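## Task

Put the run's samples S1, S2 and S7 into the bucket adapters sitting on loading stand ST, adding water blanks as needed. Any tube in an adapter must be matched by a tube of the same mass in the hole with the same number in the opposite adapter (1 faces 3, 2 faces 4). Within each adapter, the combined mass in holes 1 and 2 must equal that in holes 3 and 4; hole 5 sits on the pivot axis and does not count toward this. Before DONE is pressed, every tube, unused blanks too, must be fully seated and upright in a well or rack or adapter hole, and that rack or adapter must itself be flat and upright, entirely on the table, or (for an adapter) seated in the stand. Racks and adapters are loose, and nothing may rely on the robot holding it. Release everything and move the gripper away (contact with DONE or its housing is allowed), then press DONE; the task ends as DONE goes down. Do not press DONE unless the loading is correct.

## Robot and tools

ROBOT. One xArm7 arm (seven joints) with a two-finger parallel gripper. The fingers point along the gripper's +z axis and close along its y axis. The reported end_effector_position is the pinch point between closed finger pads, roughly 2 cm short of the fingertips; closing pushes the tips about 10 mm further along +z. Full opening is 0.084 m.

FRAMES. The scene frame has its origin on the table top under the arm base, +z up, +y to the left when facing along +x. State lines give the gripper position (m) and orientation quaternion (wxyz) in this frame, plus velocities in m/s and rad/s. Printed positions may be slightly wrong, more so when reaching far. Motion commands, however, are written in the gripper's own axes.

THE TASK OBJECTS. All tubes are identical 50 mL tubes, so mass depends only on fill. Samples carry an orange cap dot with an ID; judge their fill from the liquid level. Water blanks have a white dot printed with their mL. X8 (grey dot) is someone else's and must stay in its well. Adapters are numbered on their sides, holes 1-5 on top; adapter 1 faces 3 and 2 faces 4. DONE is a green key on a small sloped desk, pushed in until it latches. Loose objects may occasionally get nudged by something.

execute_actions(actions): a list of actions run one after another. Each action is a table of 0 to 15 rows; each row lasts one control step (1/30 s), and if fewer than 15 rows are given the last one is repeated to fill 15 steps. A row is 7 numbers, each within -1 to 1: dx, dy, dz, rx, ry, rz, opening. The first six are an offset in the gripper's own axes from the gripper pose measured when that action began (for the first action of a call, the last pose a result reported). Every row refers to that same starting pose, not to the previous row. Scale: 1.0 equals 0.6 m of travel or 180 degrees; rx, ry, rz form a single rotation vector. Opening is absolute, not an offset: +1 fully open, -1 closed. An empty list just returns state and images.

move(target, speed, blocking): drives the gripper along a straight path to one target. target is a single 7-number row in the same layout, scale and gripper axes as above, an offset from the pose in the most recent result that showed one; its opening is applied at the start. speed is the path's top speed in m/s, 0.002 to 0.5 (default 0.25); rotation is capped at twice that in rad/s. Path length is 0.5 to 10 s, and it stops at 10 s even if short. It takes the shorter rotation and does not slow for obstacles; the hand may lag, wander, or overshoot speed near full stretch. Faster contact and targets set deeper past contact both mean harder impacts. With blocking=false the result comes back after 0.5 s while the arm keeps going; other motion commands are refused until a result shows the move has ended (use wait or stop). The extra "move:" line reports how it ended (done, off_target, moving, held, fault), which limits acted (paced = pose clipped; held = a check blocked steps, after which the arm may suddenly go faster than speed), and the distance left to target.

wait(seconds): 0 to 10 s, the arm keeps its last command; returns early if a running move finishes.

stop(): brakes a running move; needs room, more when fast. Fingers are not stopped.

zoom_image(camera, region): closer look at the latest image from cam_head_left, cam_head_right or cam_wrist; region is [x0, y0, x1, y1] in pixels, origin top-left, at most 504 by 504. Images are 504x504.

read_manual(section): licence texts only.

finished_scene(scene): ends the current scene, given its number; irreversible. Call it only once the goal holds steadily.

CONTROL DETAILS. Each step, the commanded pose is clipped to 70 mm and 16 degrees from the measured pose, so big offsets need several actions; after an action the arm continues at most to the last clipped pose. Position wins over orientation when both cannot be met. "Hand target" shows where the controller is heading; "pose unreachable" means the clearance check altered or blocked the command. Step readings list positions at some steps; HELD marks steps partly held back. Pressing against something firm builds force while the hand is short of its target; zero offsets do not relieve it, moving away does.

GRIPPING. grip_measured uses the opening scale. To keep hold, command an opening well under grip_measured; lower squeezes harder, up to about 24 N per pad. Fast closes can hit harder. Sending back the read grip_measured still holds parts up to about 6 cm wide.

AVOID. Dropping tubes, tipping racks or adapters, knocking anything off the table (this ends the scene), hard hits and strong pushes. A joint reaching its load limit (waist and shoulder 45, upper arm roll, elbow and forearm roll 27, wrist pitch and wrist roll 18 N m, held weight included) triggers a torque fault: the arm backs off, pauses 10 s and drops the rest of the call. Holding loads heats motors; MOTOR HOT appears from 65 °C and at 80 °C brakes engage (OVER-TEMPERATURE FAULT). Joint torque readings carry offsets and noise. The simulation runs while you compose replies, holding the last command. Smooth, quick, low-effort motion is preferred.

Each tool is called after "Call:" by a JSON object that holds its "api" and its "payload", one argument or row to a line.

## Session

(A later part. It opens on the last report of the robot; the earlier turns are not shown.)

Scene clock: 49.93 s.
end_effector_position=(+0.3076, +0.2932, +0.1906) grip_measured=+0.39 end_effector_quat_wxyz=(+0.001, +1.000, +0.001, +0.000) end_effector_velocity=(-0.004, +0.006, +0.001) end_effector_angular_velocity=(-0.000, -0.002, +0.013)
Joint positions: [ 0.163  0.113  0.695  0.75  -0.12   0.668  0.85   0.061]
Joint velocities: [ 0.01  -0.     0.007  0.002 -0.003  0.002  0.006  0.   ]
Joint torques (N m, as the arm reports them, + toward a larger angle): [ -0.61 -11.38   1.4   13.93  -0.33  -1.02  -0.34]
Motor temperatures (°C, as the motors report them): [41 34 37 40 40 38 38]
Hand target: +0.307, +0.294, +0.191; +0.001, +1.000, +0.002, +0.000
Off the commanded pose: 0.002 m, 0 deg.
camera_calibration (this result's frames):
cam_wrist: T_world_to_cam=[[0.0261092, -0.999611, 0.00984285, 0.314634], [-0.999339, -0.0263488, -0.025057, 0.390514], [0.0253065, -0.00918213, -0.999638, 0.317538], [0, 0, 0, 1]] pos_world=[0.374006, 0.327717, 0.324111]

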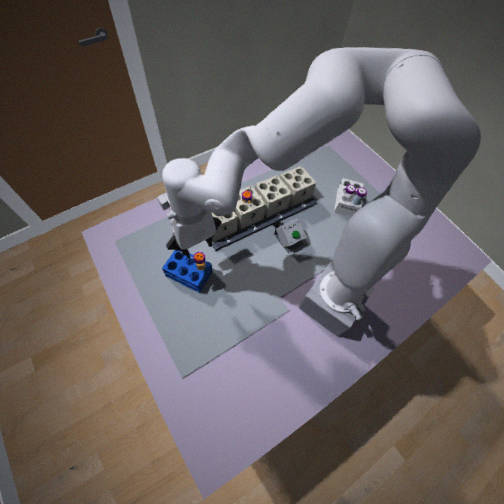

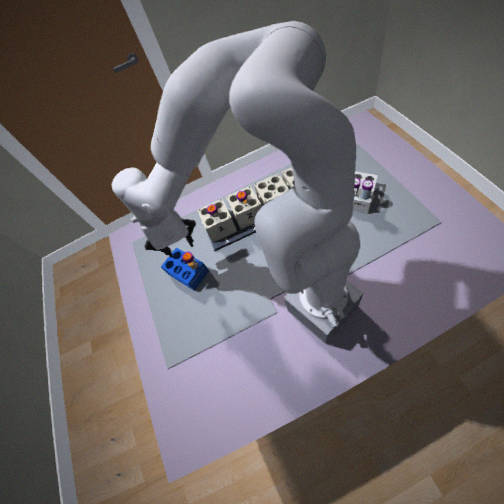

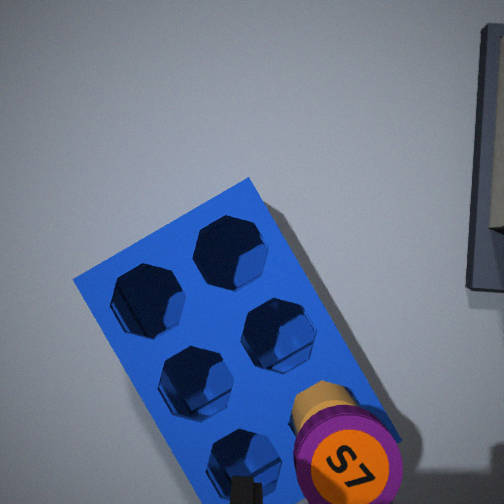

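Call:
{"api": "move", "payload": {
  "target": [0.005,0,0.122,0,0,0,0.4],
  "speed": 0.12
}}

Call:
{"api": "move", "payload": {
  "target": [0,0,0,0,0,0,-0.5]
}}

Call:
{"api": "move", "payload": {
  "target": [0,0,-0.2,0,0,0,-0.5],
  "speed": 0.15
}}

Call:
{"api": "move", "payload": {
  "target": [0.192,0.777,0,0,0,0,-0.5],
  "speed": 0.3
}}

Call:
{"api": "wait", "payload": {
  "seconds": 0.3
}}

Scene clock: 53.87 s.
end_effector_position=(+0.3113, +0.2932, +0.1179) grip_measured=+0.39 end_effector_quat_wxyz=(+0.001, +1.000, +0.001, +0.001) end_effector_velocity=(-0.001, -0.003, -0.003) end_effector_angular_velocity=(-0.005, +0.005, -0.003)
Joint positions: [ 0.24   0.347  0.576  0.751 -0.41   0.492  1.054  0.061]
Joint velocities: [ 0.     0.004 -0.004 -0.004 -0.002  0.     0.002 -0.   ]
Joint torques (N m, as the arm reports them, + toward a larger angle): [ -0.3  -14.15   4.3   11.82  -0.41  -0.95  -0.25]
Motor temperatures (°C, as the motors report them): [41 34 37 40 40 38 38]
Hand target: +0.311, +0.293, +0.117; +0.002, +1.000, +0.001, +0.001
Off the commanded pose: 0.001 m, 0 deg.
move: done
camera_calibration (this result's frames):
cam_wrist: T_world_to_cam=[[0.0258979, -0.999615, 0.00990857, 0.31535], [-0.999307, -0.0261524, -0.0264889, 0.392484], [0.0267378, -0.0092157, -0.9996, 0.244262], [0, 0, 0, 1]] pos_world=[0.377514, 0.327744, 0.251436]

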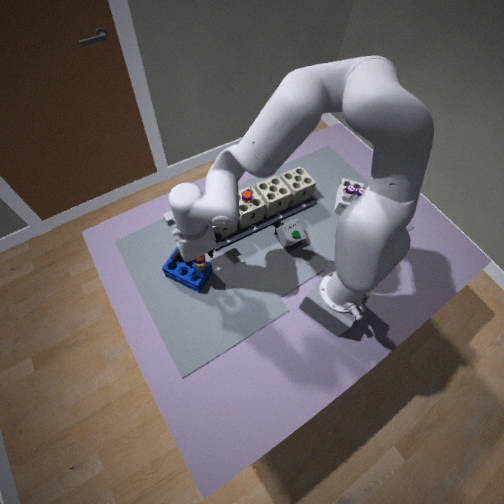

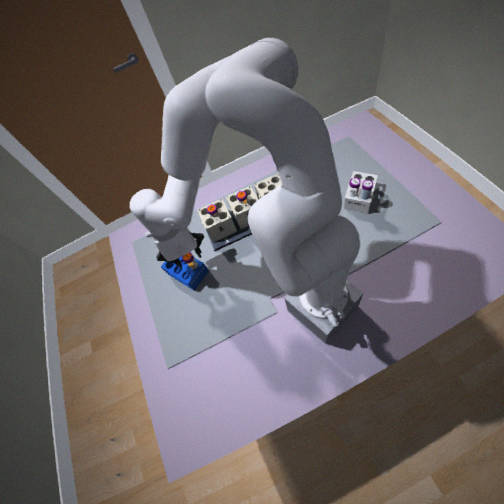

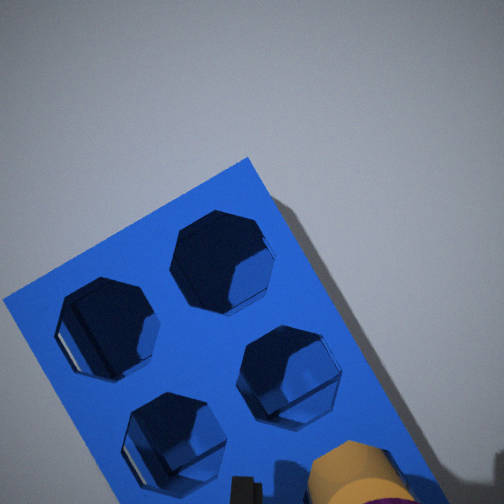

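Scene clock: 54.37 s.
end_effector_position=(+0.3114, +0.2933, +0.1179) grip_measured=-0.26 end_effector_quat_wxyz=(+0.001, +1.000, +0.001, +0.001) end_effector_velocity=(-0.001, -0.000, -0.000) end_effector_angular_velocity=(-0.001, +0.001, +0.000)
Joint positions: [ 0.24   0.346  0.576  0.751 -0.41   0.492  1.054  0.033]
Joint velocities: [ 0.001  0.    -0.    -0.001 -0.001 -0.     0.001  0.   ]
Joint torques (N m, as the arm reports them, + toward a larger angle): [ -0.2  -13.89   4.37  11.56  -0.27  -0.96  -0.28]
Motor temperatures (°C, as the motors report them): [41 34 37 40 40 38 38]
Hand target: +0.311, +0.293, +0.118; +0.001, +1.000, +0.001, +0.001
Off the commanded pose: 0.000 m, 0 deg.
move: done
camera_calibration (this result's frames):
cam_wrist: T_world_to_cam=[[0.0258332, -0.999618, 0.00984389, 0.315393], [-0.999303, -0.026088, -0.0267003, 0.392585], [0.0269469, -0.00914727, -0.999595, 0.24425], [0, 0, 0, 1]] pos_world=[0.377582, 0.327748, 0.251529]

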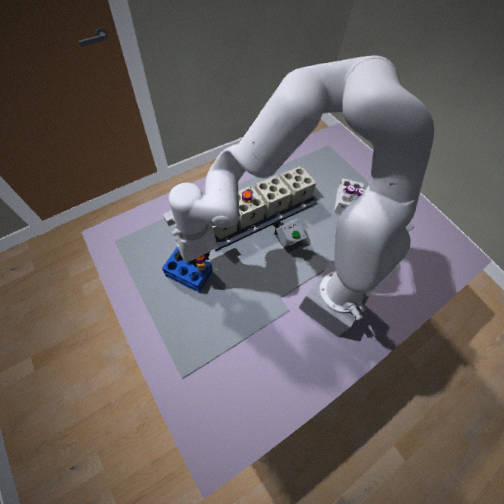

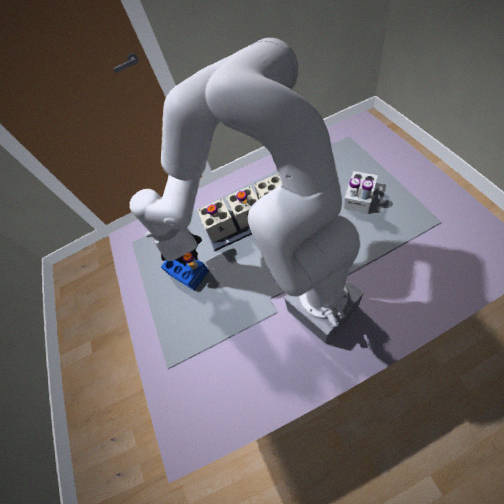

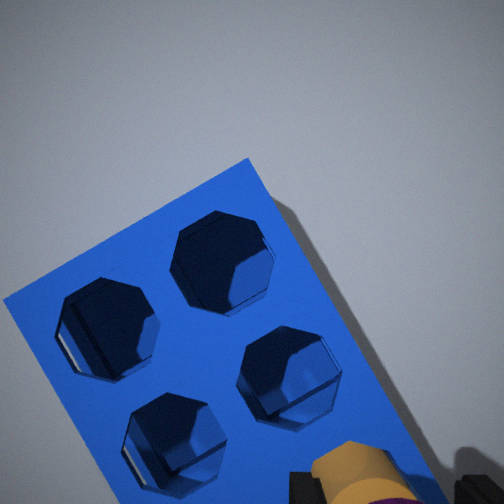

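Scene clock: 55.60 s.
end_effector_position=(+0.3102, +0.2933, +0.2373) grip_measured=-0.26 end_effector_quat_wxyz=(+0.001, +1.000, +0.001, -0.000) end_effector_velocity=(+0.002, +0.004, +0.004) end_effector_angular_velocity=(+0.006, -0.009, +0.004)
Joint positions: [ 0.143 -0.008  0.713  0.799  0.005  0.806  0.752  0.033]
Joint velocities: [ 0.002 -0.005  0.001  0.008  0.002  0.    -0.002  0.   ]
Joint torques (N m, as the arm reports them, + toward a larger angle): [ -0.36 -10.24  -0.7   15.06  -0.33  -1.08  -0.23]
Motor temperatures (°C, as the motors report them): [41 34 37 40 40 38 38]
Hand target: +0.311, +0.294, +0.238; +0.001, +1.000, +0.001, +0.001
Off the commanded pose: 0.001 m, 0 deg.
move: done
camera_calibration (this result's frames):
cam_wrist: T_world_to_cam=[[0.0262807, -0.999609, 0.00955135, 0.314191], [-0.999345, -0.0265091, -0.024622, 0.394301], [0.0248656, -0.00889801, -0.999651, 0.364221], [0, 0, 0, 1]] pos_world=[0.376729, 0.327762, 0.370801]

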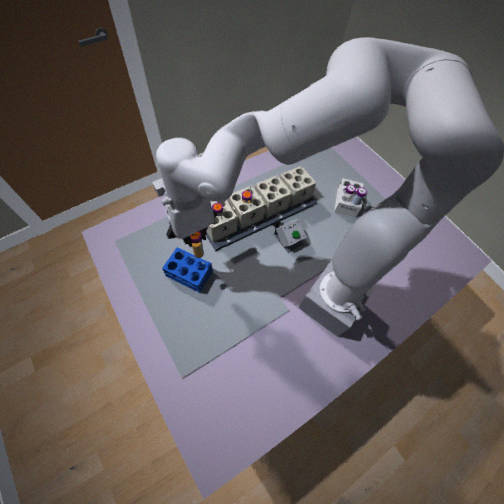

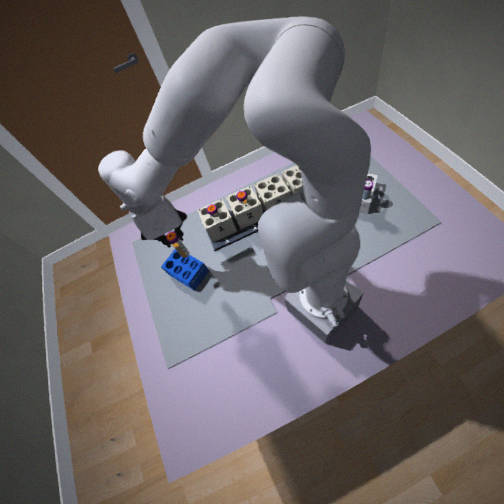

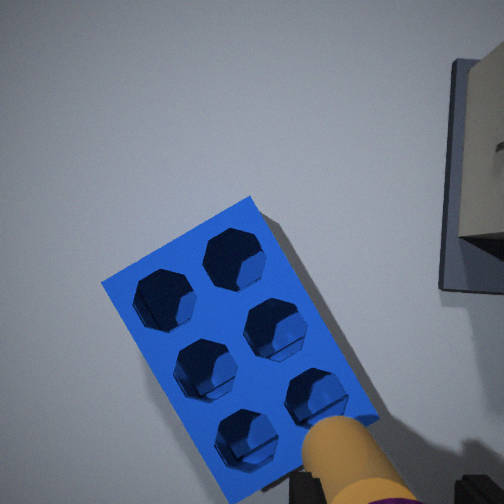

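Scene clock: 57.70 s.
end_effector_position=(+0.4264, -0.1710, +0.2383) grip_measured=-0.26 end_effector_quat_wxyz=(-0.001, +1.000, +0.002, +0.001) end_effector_velocity=(-0.002, -0.009, +0.001) end_effector_angular_velocity=(-0.002, -0.001, -0.019)
Joint positions: [-0.363  0.09   0.081  0.918 -0.007  0.828 -0.381  0.033]
Joint velocities: [-0.011  0.002 -0.009  0.004 -0.001  0.001 -0.001  0.   ]
Joint torques (N m, as the arm reports them, + toward a larger angle): [ -0.42 -15.57  -0.47  15.38  -0.42  -1.06  -0.29]
Motor temperatures (°C, as the motors report them): [41 34 37 40 40 38 38]
Hand target: +0.426, -0.172, +0.238; -0.001, +1.000, +0.001, +0.001
Off the commanded pose: 0.002 m, 0 deg.
move: done
camera_calibration (this result's frames):
cam_wrist: T_world_to_cam=[[0.0278336, -0.999598, 0.00539949, -0.152646], [-0.999277, -0.0279638, -0.0257429, 0.498088], [0.0258835, -0.00467908, -0.999654, 0.35842], [0, 0, 0, 1]] pos_world=[0.492699, -0.13698, 0.371942]

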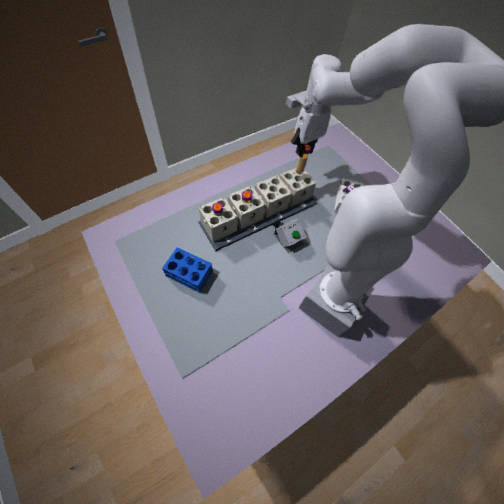

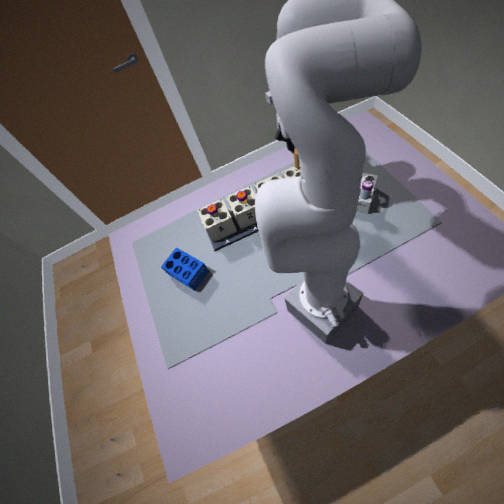

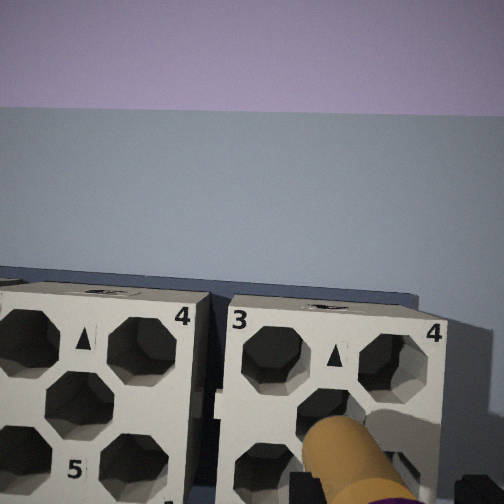

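Scene clock: 58.00 s.
end_effector_position=(+0.4263, -0.1717, +0.2382) grip_measured=-0.26 end_effector_quat_wxyz=(-0.001, +1.000, +0.001, +0.001) end_effector_velocity=(+0.000, -0.002, +0.000) end_effector_angular_velocity=(+0.000, -0.001, -0.004)
Joint positions: [-0.364  0.091  0.08   0.919 -0.007  0.828 -0.381  0.033]
Joint velocities: [-0.002  0.001 -0.001  0.002  0.001 -0.001 -0.001 -0.   ]
Joint torques (N m, as the arm reports them, + toward a larger angle): [ -0.44 -15.12  -0.31  15.45  -0.44  -1.01  -0.26]
Motor temperatures (°C, as the motors report them): [41 34 37 40 40 38 38]
Hand target: +0.426, -0.172, +0.238; -0.001, +1.000, +0.001, +0.001
Off the commanded pose: 0.001 m, 0 deg.
wait: 0.30 s; at rest by 0.17 s
camera_calibration (this result's frames):
cam_wrist: T_world_to_cam=[[0.0265041, -0.999634, 0.00546778, -0.152802], [-0.999313, -0.0266366, -0.025774, 0.498227], [0.0259102, -0.00478091, -0.999653, 0.358355], [0, 0, 0, 1]] pos_world=[0.492649, -0.137762, 0.371908]

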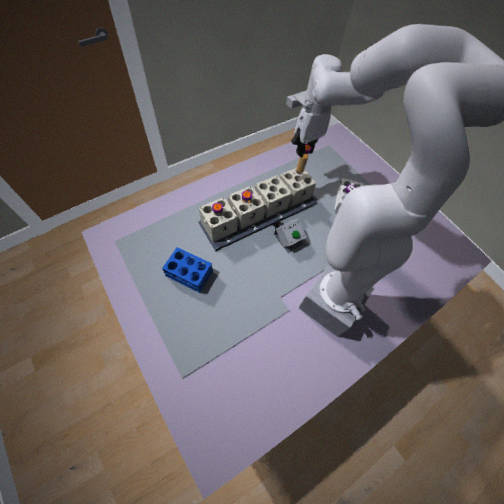

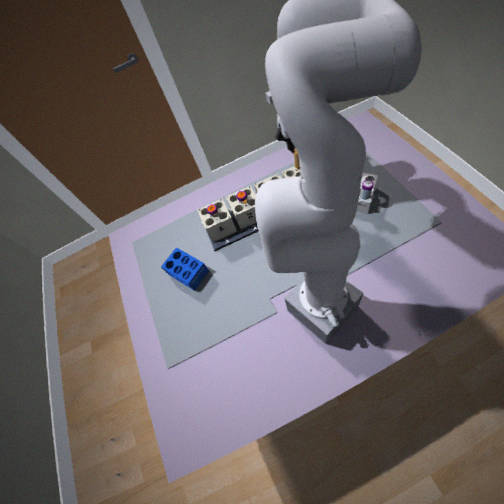

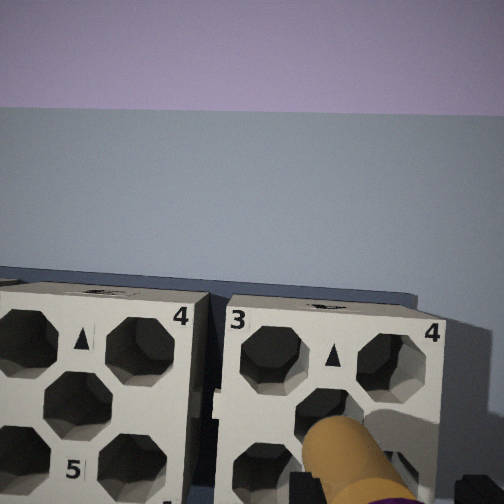

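Call:
{"api": "move", "payload": {
  "target": [0,0.0025,0.035,0,0,0,-0.5],
  "speed": 0.06
}}

Call:
{"api": "move", "payload": {
  "target": [0,0,0.142,0,0,0,-0.5],
  "speed": 0.06
}}

Call:
{"api": "move", "payload": {
  "target": [0,0,0,0,0,0,0.4]
}}

Call:
{"api": "move", "payload": {
  "target": [0,0,-0.1,0,0,0,0.4]
}}

Call:
{"api": "move", "payload": {
  "target": [-0.3,0.26,-0.03,0,0,-0.25,0.4],
  "speed": 0.3
}}

Scene clock: 66.43 s.
end_effector_position=(+0.4266, -0.1733, +0.2175) grip_measured=-0.26 end_effector_quat_wxyz=(-0.001, +1.000, +0.001, +0.001) end_effector_velocity=(+0.002, -0.000, +0.002) end_effector_angular_velocity=(-0.002, -0.005, -0.001)
Joint positions: [-0.365  0.131  0.078  0.9   -0.012  0.769 -0.381  0.033]
Joint velocities: [ 0.001 -0.002  0.     0.002  0.001 -0.002  0.001 -0.   ]
Joint torques (N m, as the arm reports them, + toward a larger angle): [ -0.13 -15.57  -0.25  15.02  -0.29  -1.03  -0.32]
Motor temperatures (°C, as the motors report them): [41 34 37 41 40 38 38]
Hand target: +0.426, -0.173, +0.217; -0.001, +1.000, +0.001, +0.001
Off the commanded pose: 0.000 m, 0 deg.
move: done
camera_calibration (this result's frames):
cam_wrist: T_world_to_cam=[[0.0264373, -0.999634, 0.00577393, -0.154335], [-0.999299, -0.0265806, -0.0263543, 0.498049], [0.0264981, -0.00507315, -0.999636, 0.33732], [0, 0, 0, 1]] pos_world=[0.492842, -0.139329, 0.351214]

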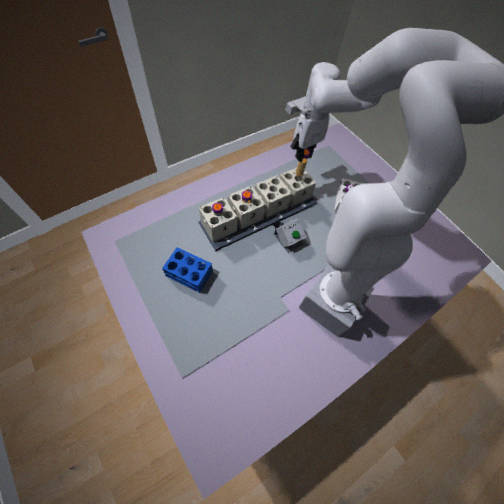

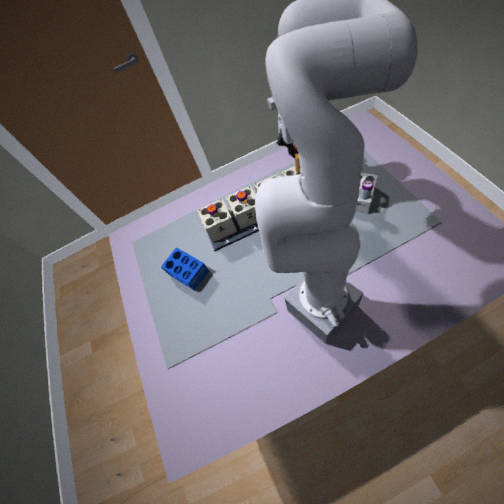

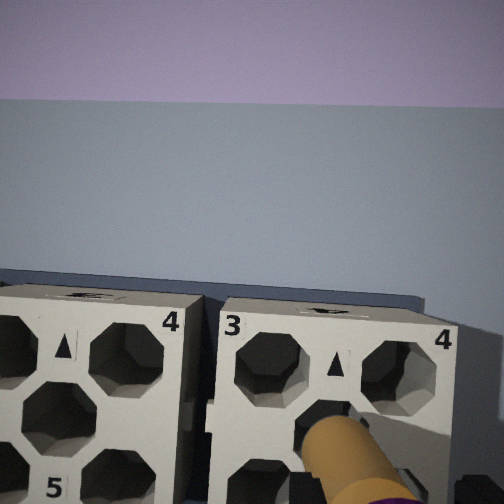

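Scene clock: 68.17 s.
end_effector_position=(+0.4270, -0.1734, +0.1325) grip_measured=-0.26 end_effector_quat_wxyz=(-0.001, +1.000, +0.001, +0.001) end_effector_velocity=(+0.001, -0.000, +0.001) end_effector_angular_velocity=(-0.001, -0.003, +0.001)
Joint positions: [-0.359  0.323  0.069  0.86  -0.039  0.536 -0.361  0.033]
Joint velocities: [ 0.001 -0.    -0.     0.001 -0.001 -0.001  0.001 -0.   ]
Joint torques (N m, as the arm reports them, + toward a larger angle): [ -0.51 -17.33  -0.25  13.4   -0.35  -1.19  -0.25]
Motor temperatures (°C, as the motors report them): [41 34 37 41 40 38 38]
Hand target: +0.427, -0.173, +0.132; -0.001, +1.000, +0.001, +0.001
Off the commanded pose: 0.000 m, 0 deg.
move: done
camera_calibration (this result's frames):
cam_wrist: T_world_to_cam=[[0.0262889, -0.999636, 0.00608634, -0.153959], [-0.999296, -0.026442, -0.0266116, 0.496335], [0.0267628, -0.00538246, -0.999627, 0.252169], [0, 0, 0, 1]] pos_world=[0.493284, -0.139422, 0.26622]

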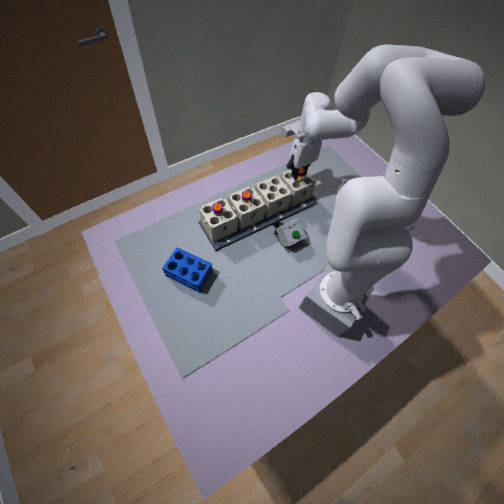

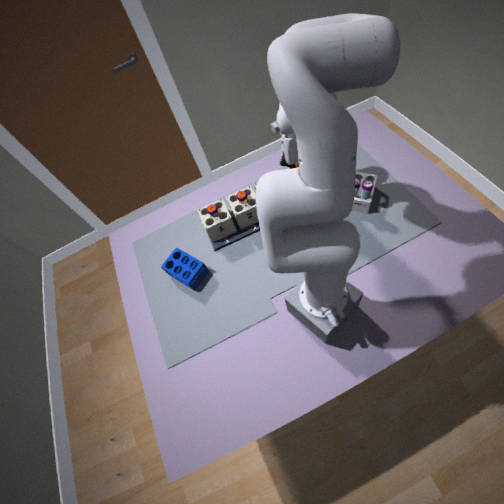

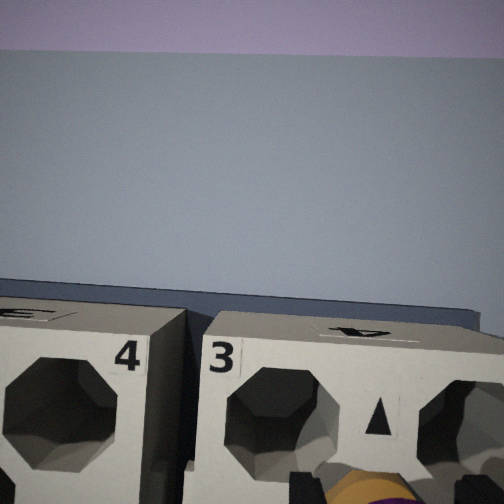

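Scene clock: 68.67 s.
end_effector_position=(+0.4271, -0.1735, +0.1325) grip_measured=+0.39 end_effector_quat_wxyz=(-0.001, +1.000, +0.001, +0.001) end_effector_velocity=(+0.000, -0.000, +0.000) end_effector_angular_velocity=(-0.000, -0.000, +0.000)
Joint positions: [-0.359  0.323  0.069  0.86  -0.039  0.536 -0.361  0.061]
Joint velocities: [ 0.    -0.    -0.     0.    -0.001  0.     0.    -0.   ]
Joint torques (N m, as the arm reports them, + toward a larger angle): [ -0.28 -17.26  -0.19  12.84  -0.49  -1.05  -0.25]
Motor temperatures (°C, as the motors report them): [41 34 37 41 40 38 38]
Hand target: +0.427, -0.173, +0.133; -0.001, +1.000, +0.001, +0.001
Off the commanded pose: 0.000 m, 0 deg.
move: done
camera_calibration (this result's frames):
cam_wrist: T_world_to_cam=[[0.0262782, -0.999636, 0.00614383, -0.153986], [-0.999293, -0.0264335, -0.0267295, 0.496391], [0.0268822, -0.00543708, -0.999624, 0.25215], [0, 0, 0, 1]] pos_world=[0.493308, -0.139438, 0.266269]

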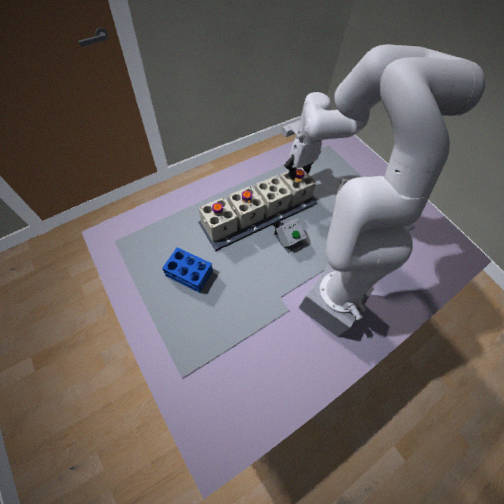

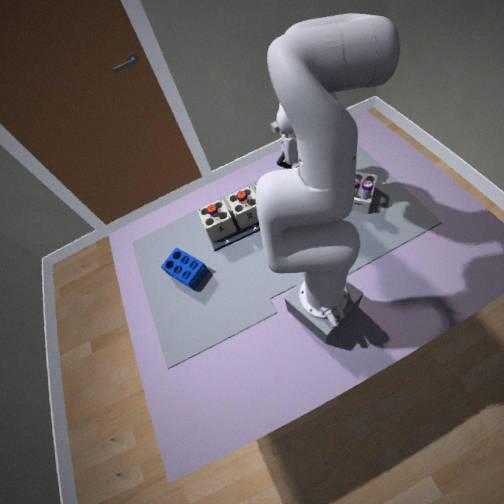

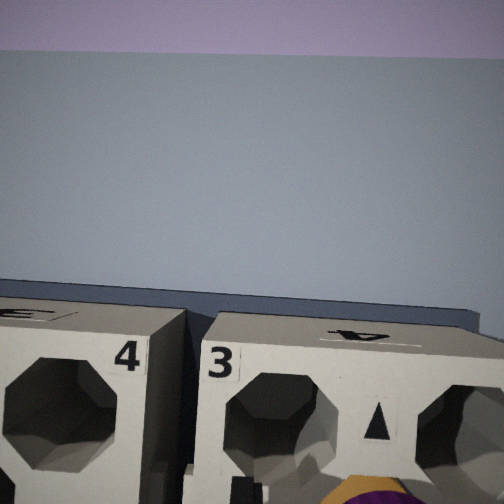

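Scene clock: 69.50 s.
end_effector_position=(+0.4264, -0.1731, +0.1919) grip_measured=+0.39 end_effector_quat_wxyz=(-0.001, +1.000, +0.001, +0.000) end_effector_velocity=(+0.004, -0.002, +0.005) end_effector_angular_velocity=(-0.005, -0.013, +0.000)
Joint positions: [-0.364  0.182  0.077  0.88  -0.018  0.699 -0.376  0.061]
Joint velocities: [-0.    -0.005  0.     0.007  0.001 -0.001 -0.001 -0.   ]
Joint torques (N m, as the arm reports them, + toward a larger angle): [ -0.09 -15.9   -0.28  14.12  -0.31  -1.05  -0.29]
Motor temperatures (°C, as the motors report them): [41 34 37 41 40 38 38]
Hand target: +0.427, -0.173, +0.193; -0.001, +1.000, +0.001, +0.001
Off the commanded pose: 0.001 m, 0 deg.
move: done
camera_calibration (this result's frames):
cam_wrist: T_world_to_cam=[[0.0265424, -0.999633, 0.00534984, -0.153973], [-0.999321, -0.0266702, -0.0254313, 0.497028], [0.0255647, -0.0046712, -0.999662, 0.312223], [0, 0, 0, 1]] pos_world=[0.492795, -0.139202, 0.325581]

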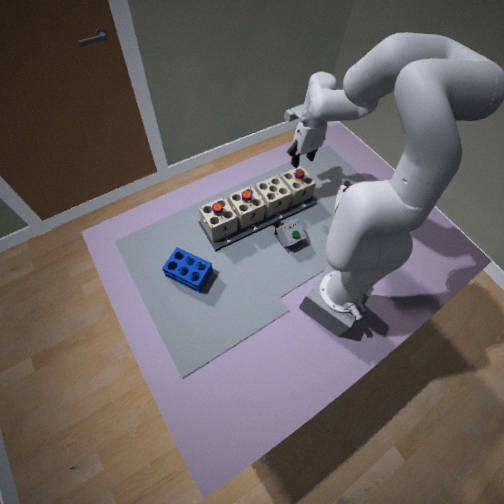

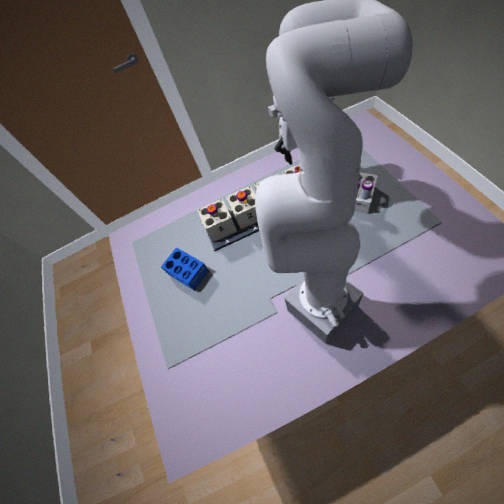

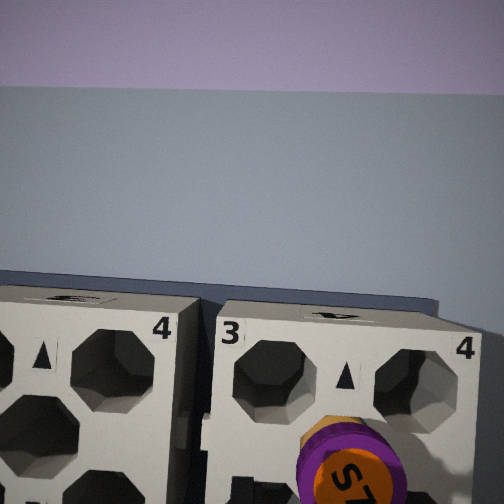

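Scene clock: 71.30 s.
end_effector_position=(+0.2474, -0.3288, +0.2093) grip_measured=+0.39 end_effector_quat_wxyz=(-0.001, +0.923, +0.384, +0.002) end_effector_velocity=(-0.003, -0.003, +0.001) end_effector_angular_velocity=(-0.001, -0.001, -0.005)
Joint positions: [-0.679  0.004 -0.149  0.714  0.006  0.711 -1.721  0.061]
Joint velocities: [-0.005 -0.001 -0.004  0.001  0.     0.    -0.004  0.   ]
Joint torques (N m, as the arm reports them, + toward a larger angle): [ -0.37 -12.71  -0.43  14.39  -0.4   -0.84  -0.28]
Motor temperatures (°C, as the motors report them): [41 34 37 41 40 38 38]
Hand target: +0.247, -0.329, +0.209; -0.001, +0.923, +0.384, +0.002
Off the commanded pose: 0.001 m, 0 deg.
move: done
camera_calibration (this result's frames):
cam_wrist: T_world_to_cam=[[0.72633, -0.687313, 0.00677723, -0.375677], [-0.686911, -0.726185, -0.0284356, 0.00778239], [0.0244657, 0.0159982, -0.999573, 0.340527], [0, 0, 0, 1]] pos_world=[0.26988, -0.258004, 0.343148]

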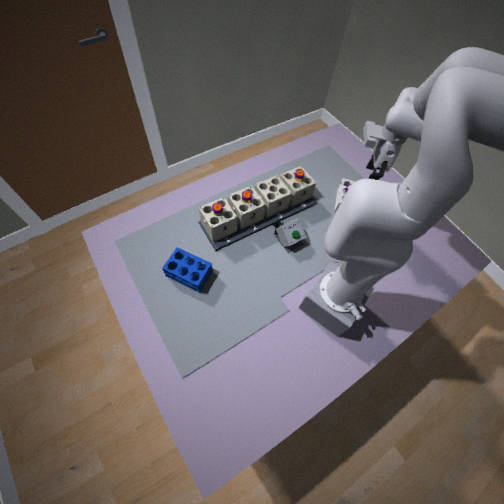

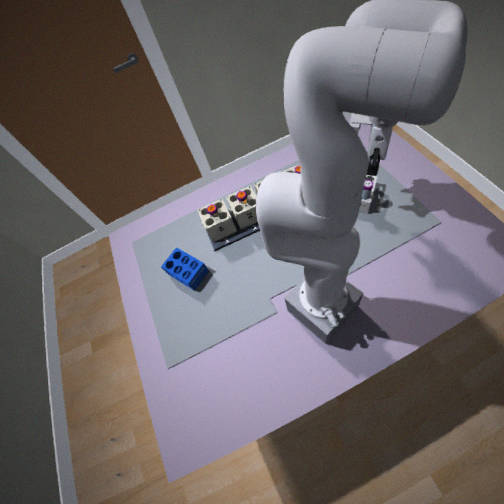

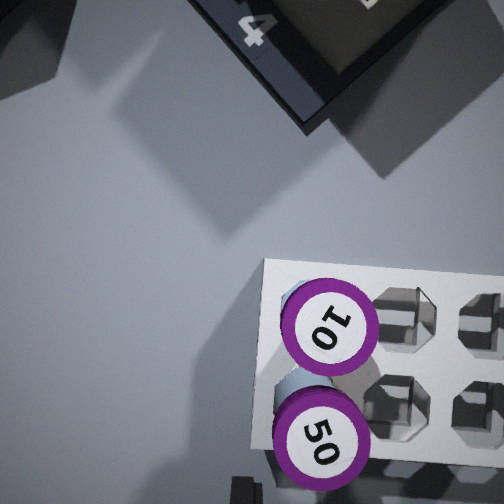

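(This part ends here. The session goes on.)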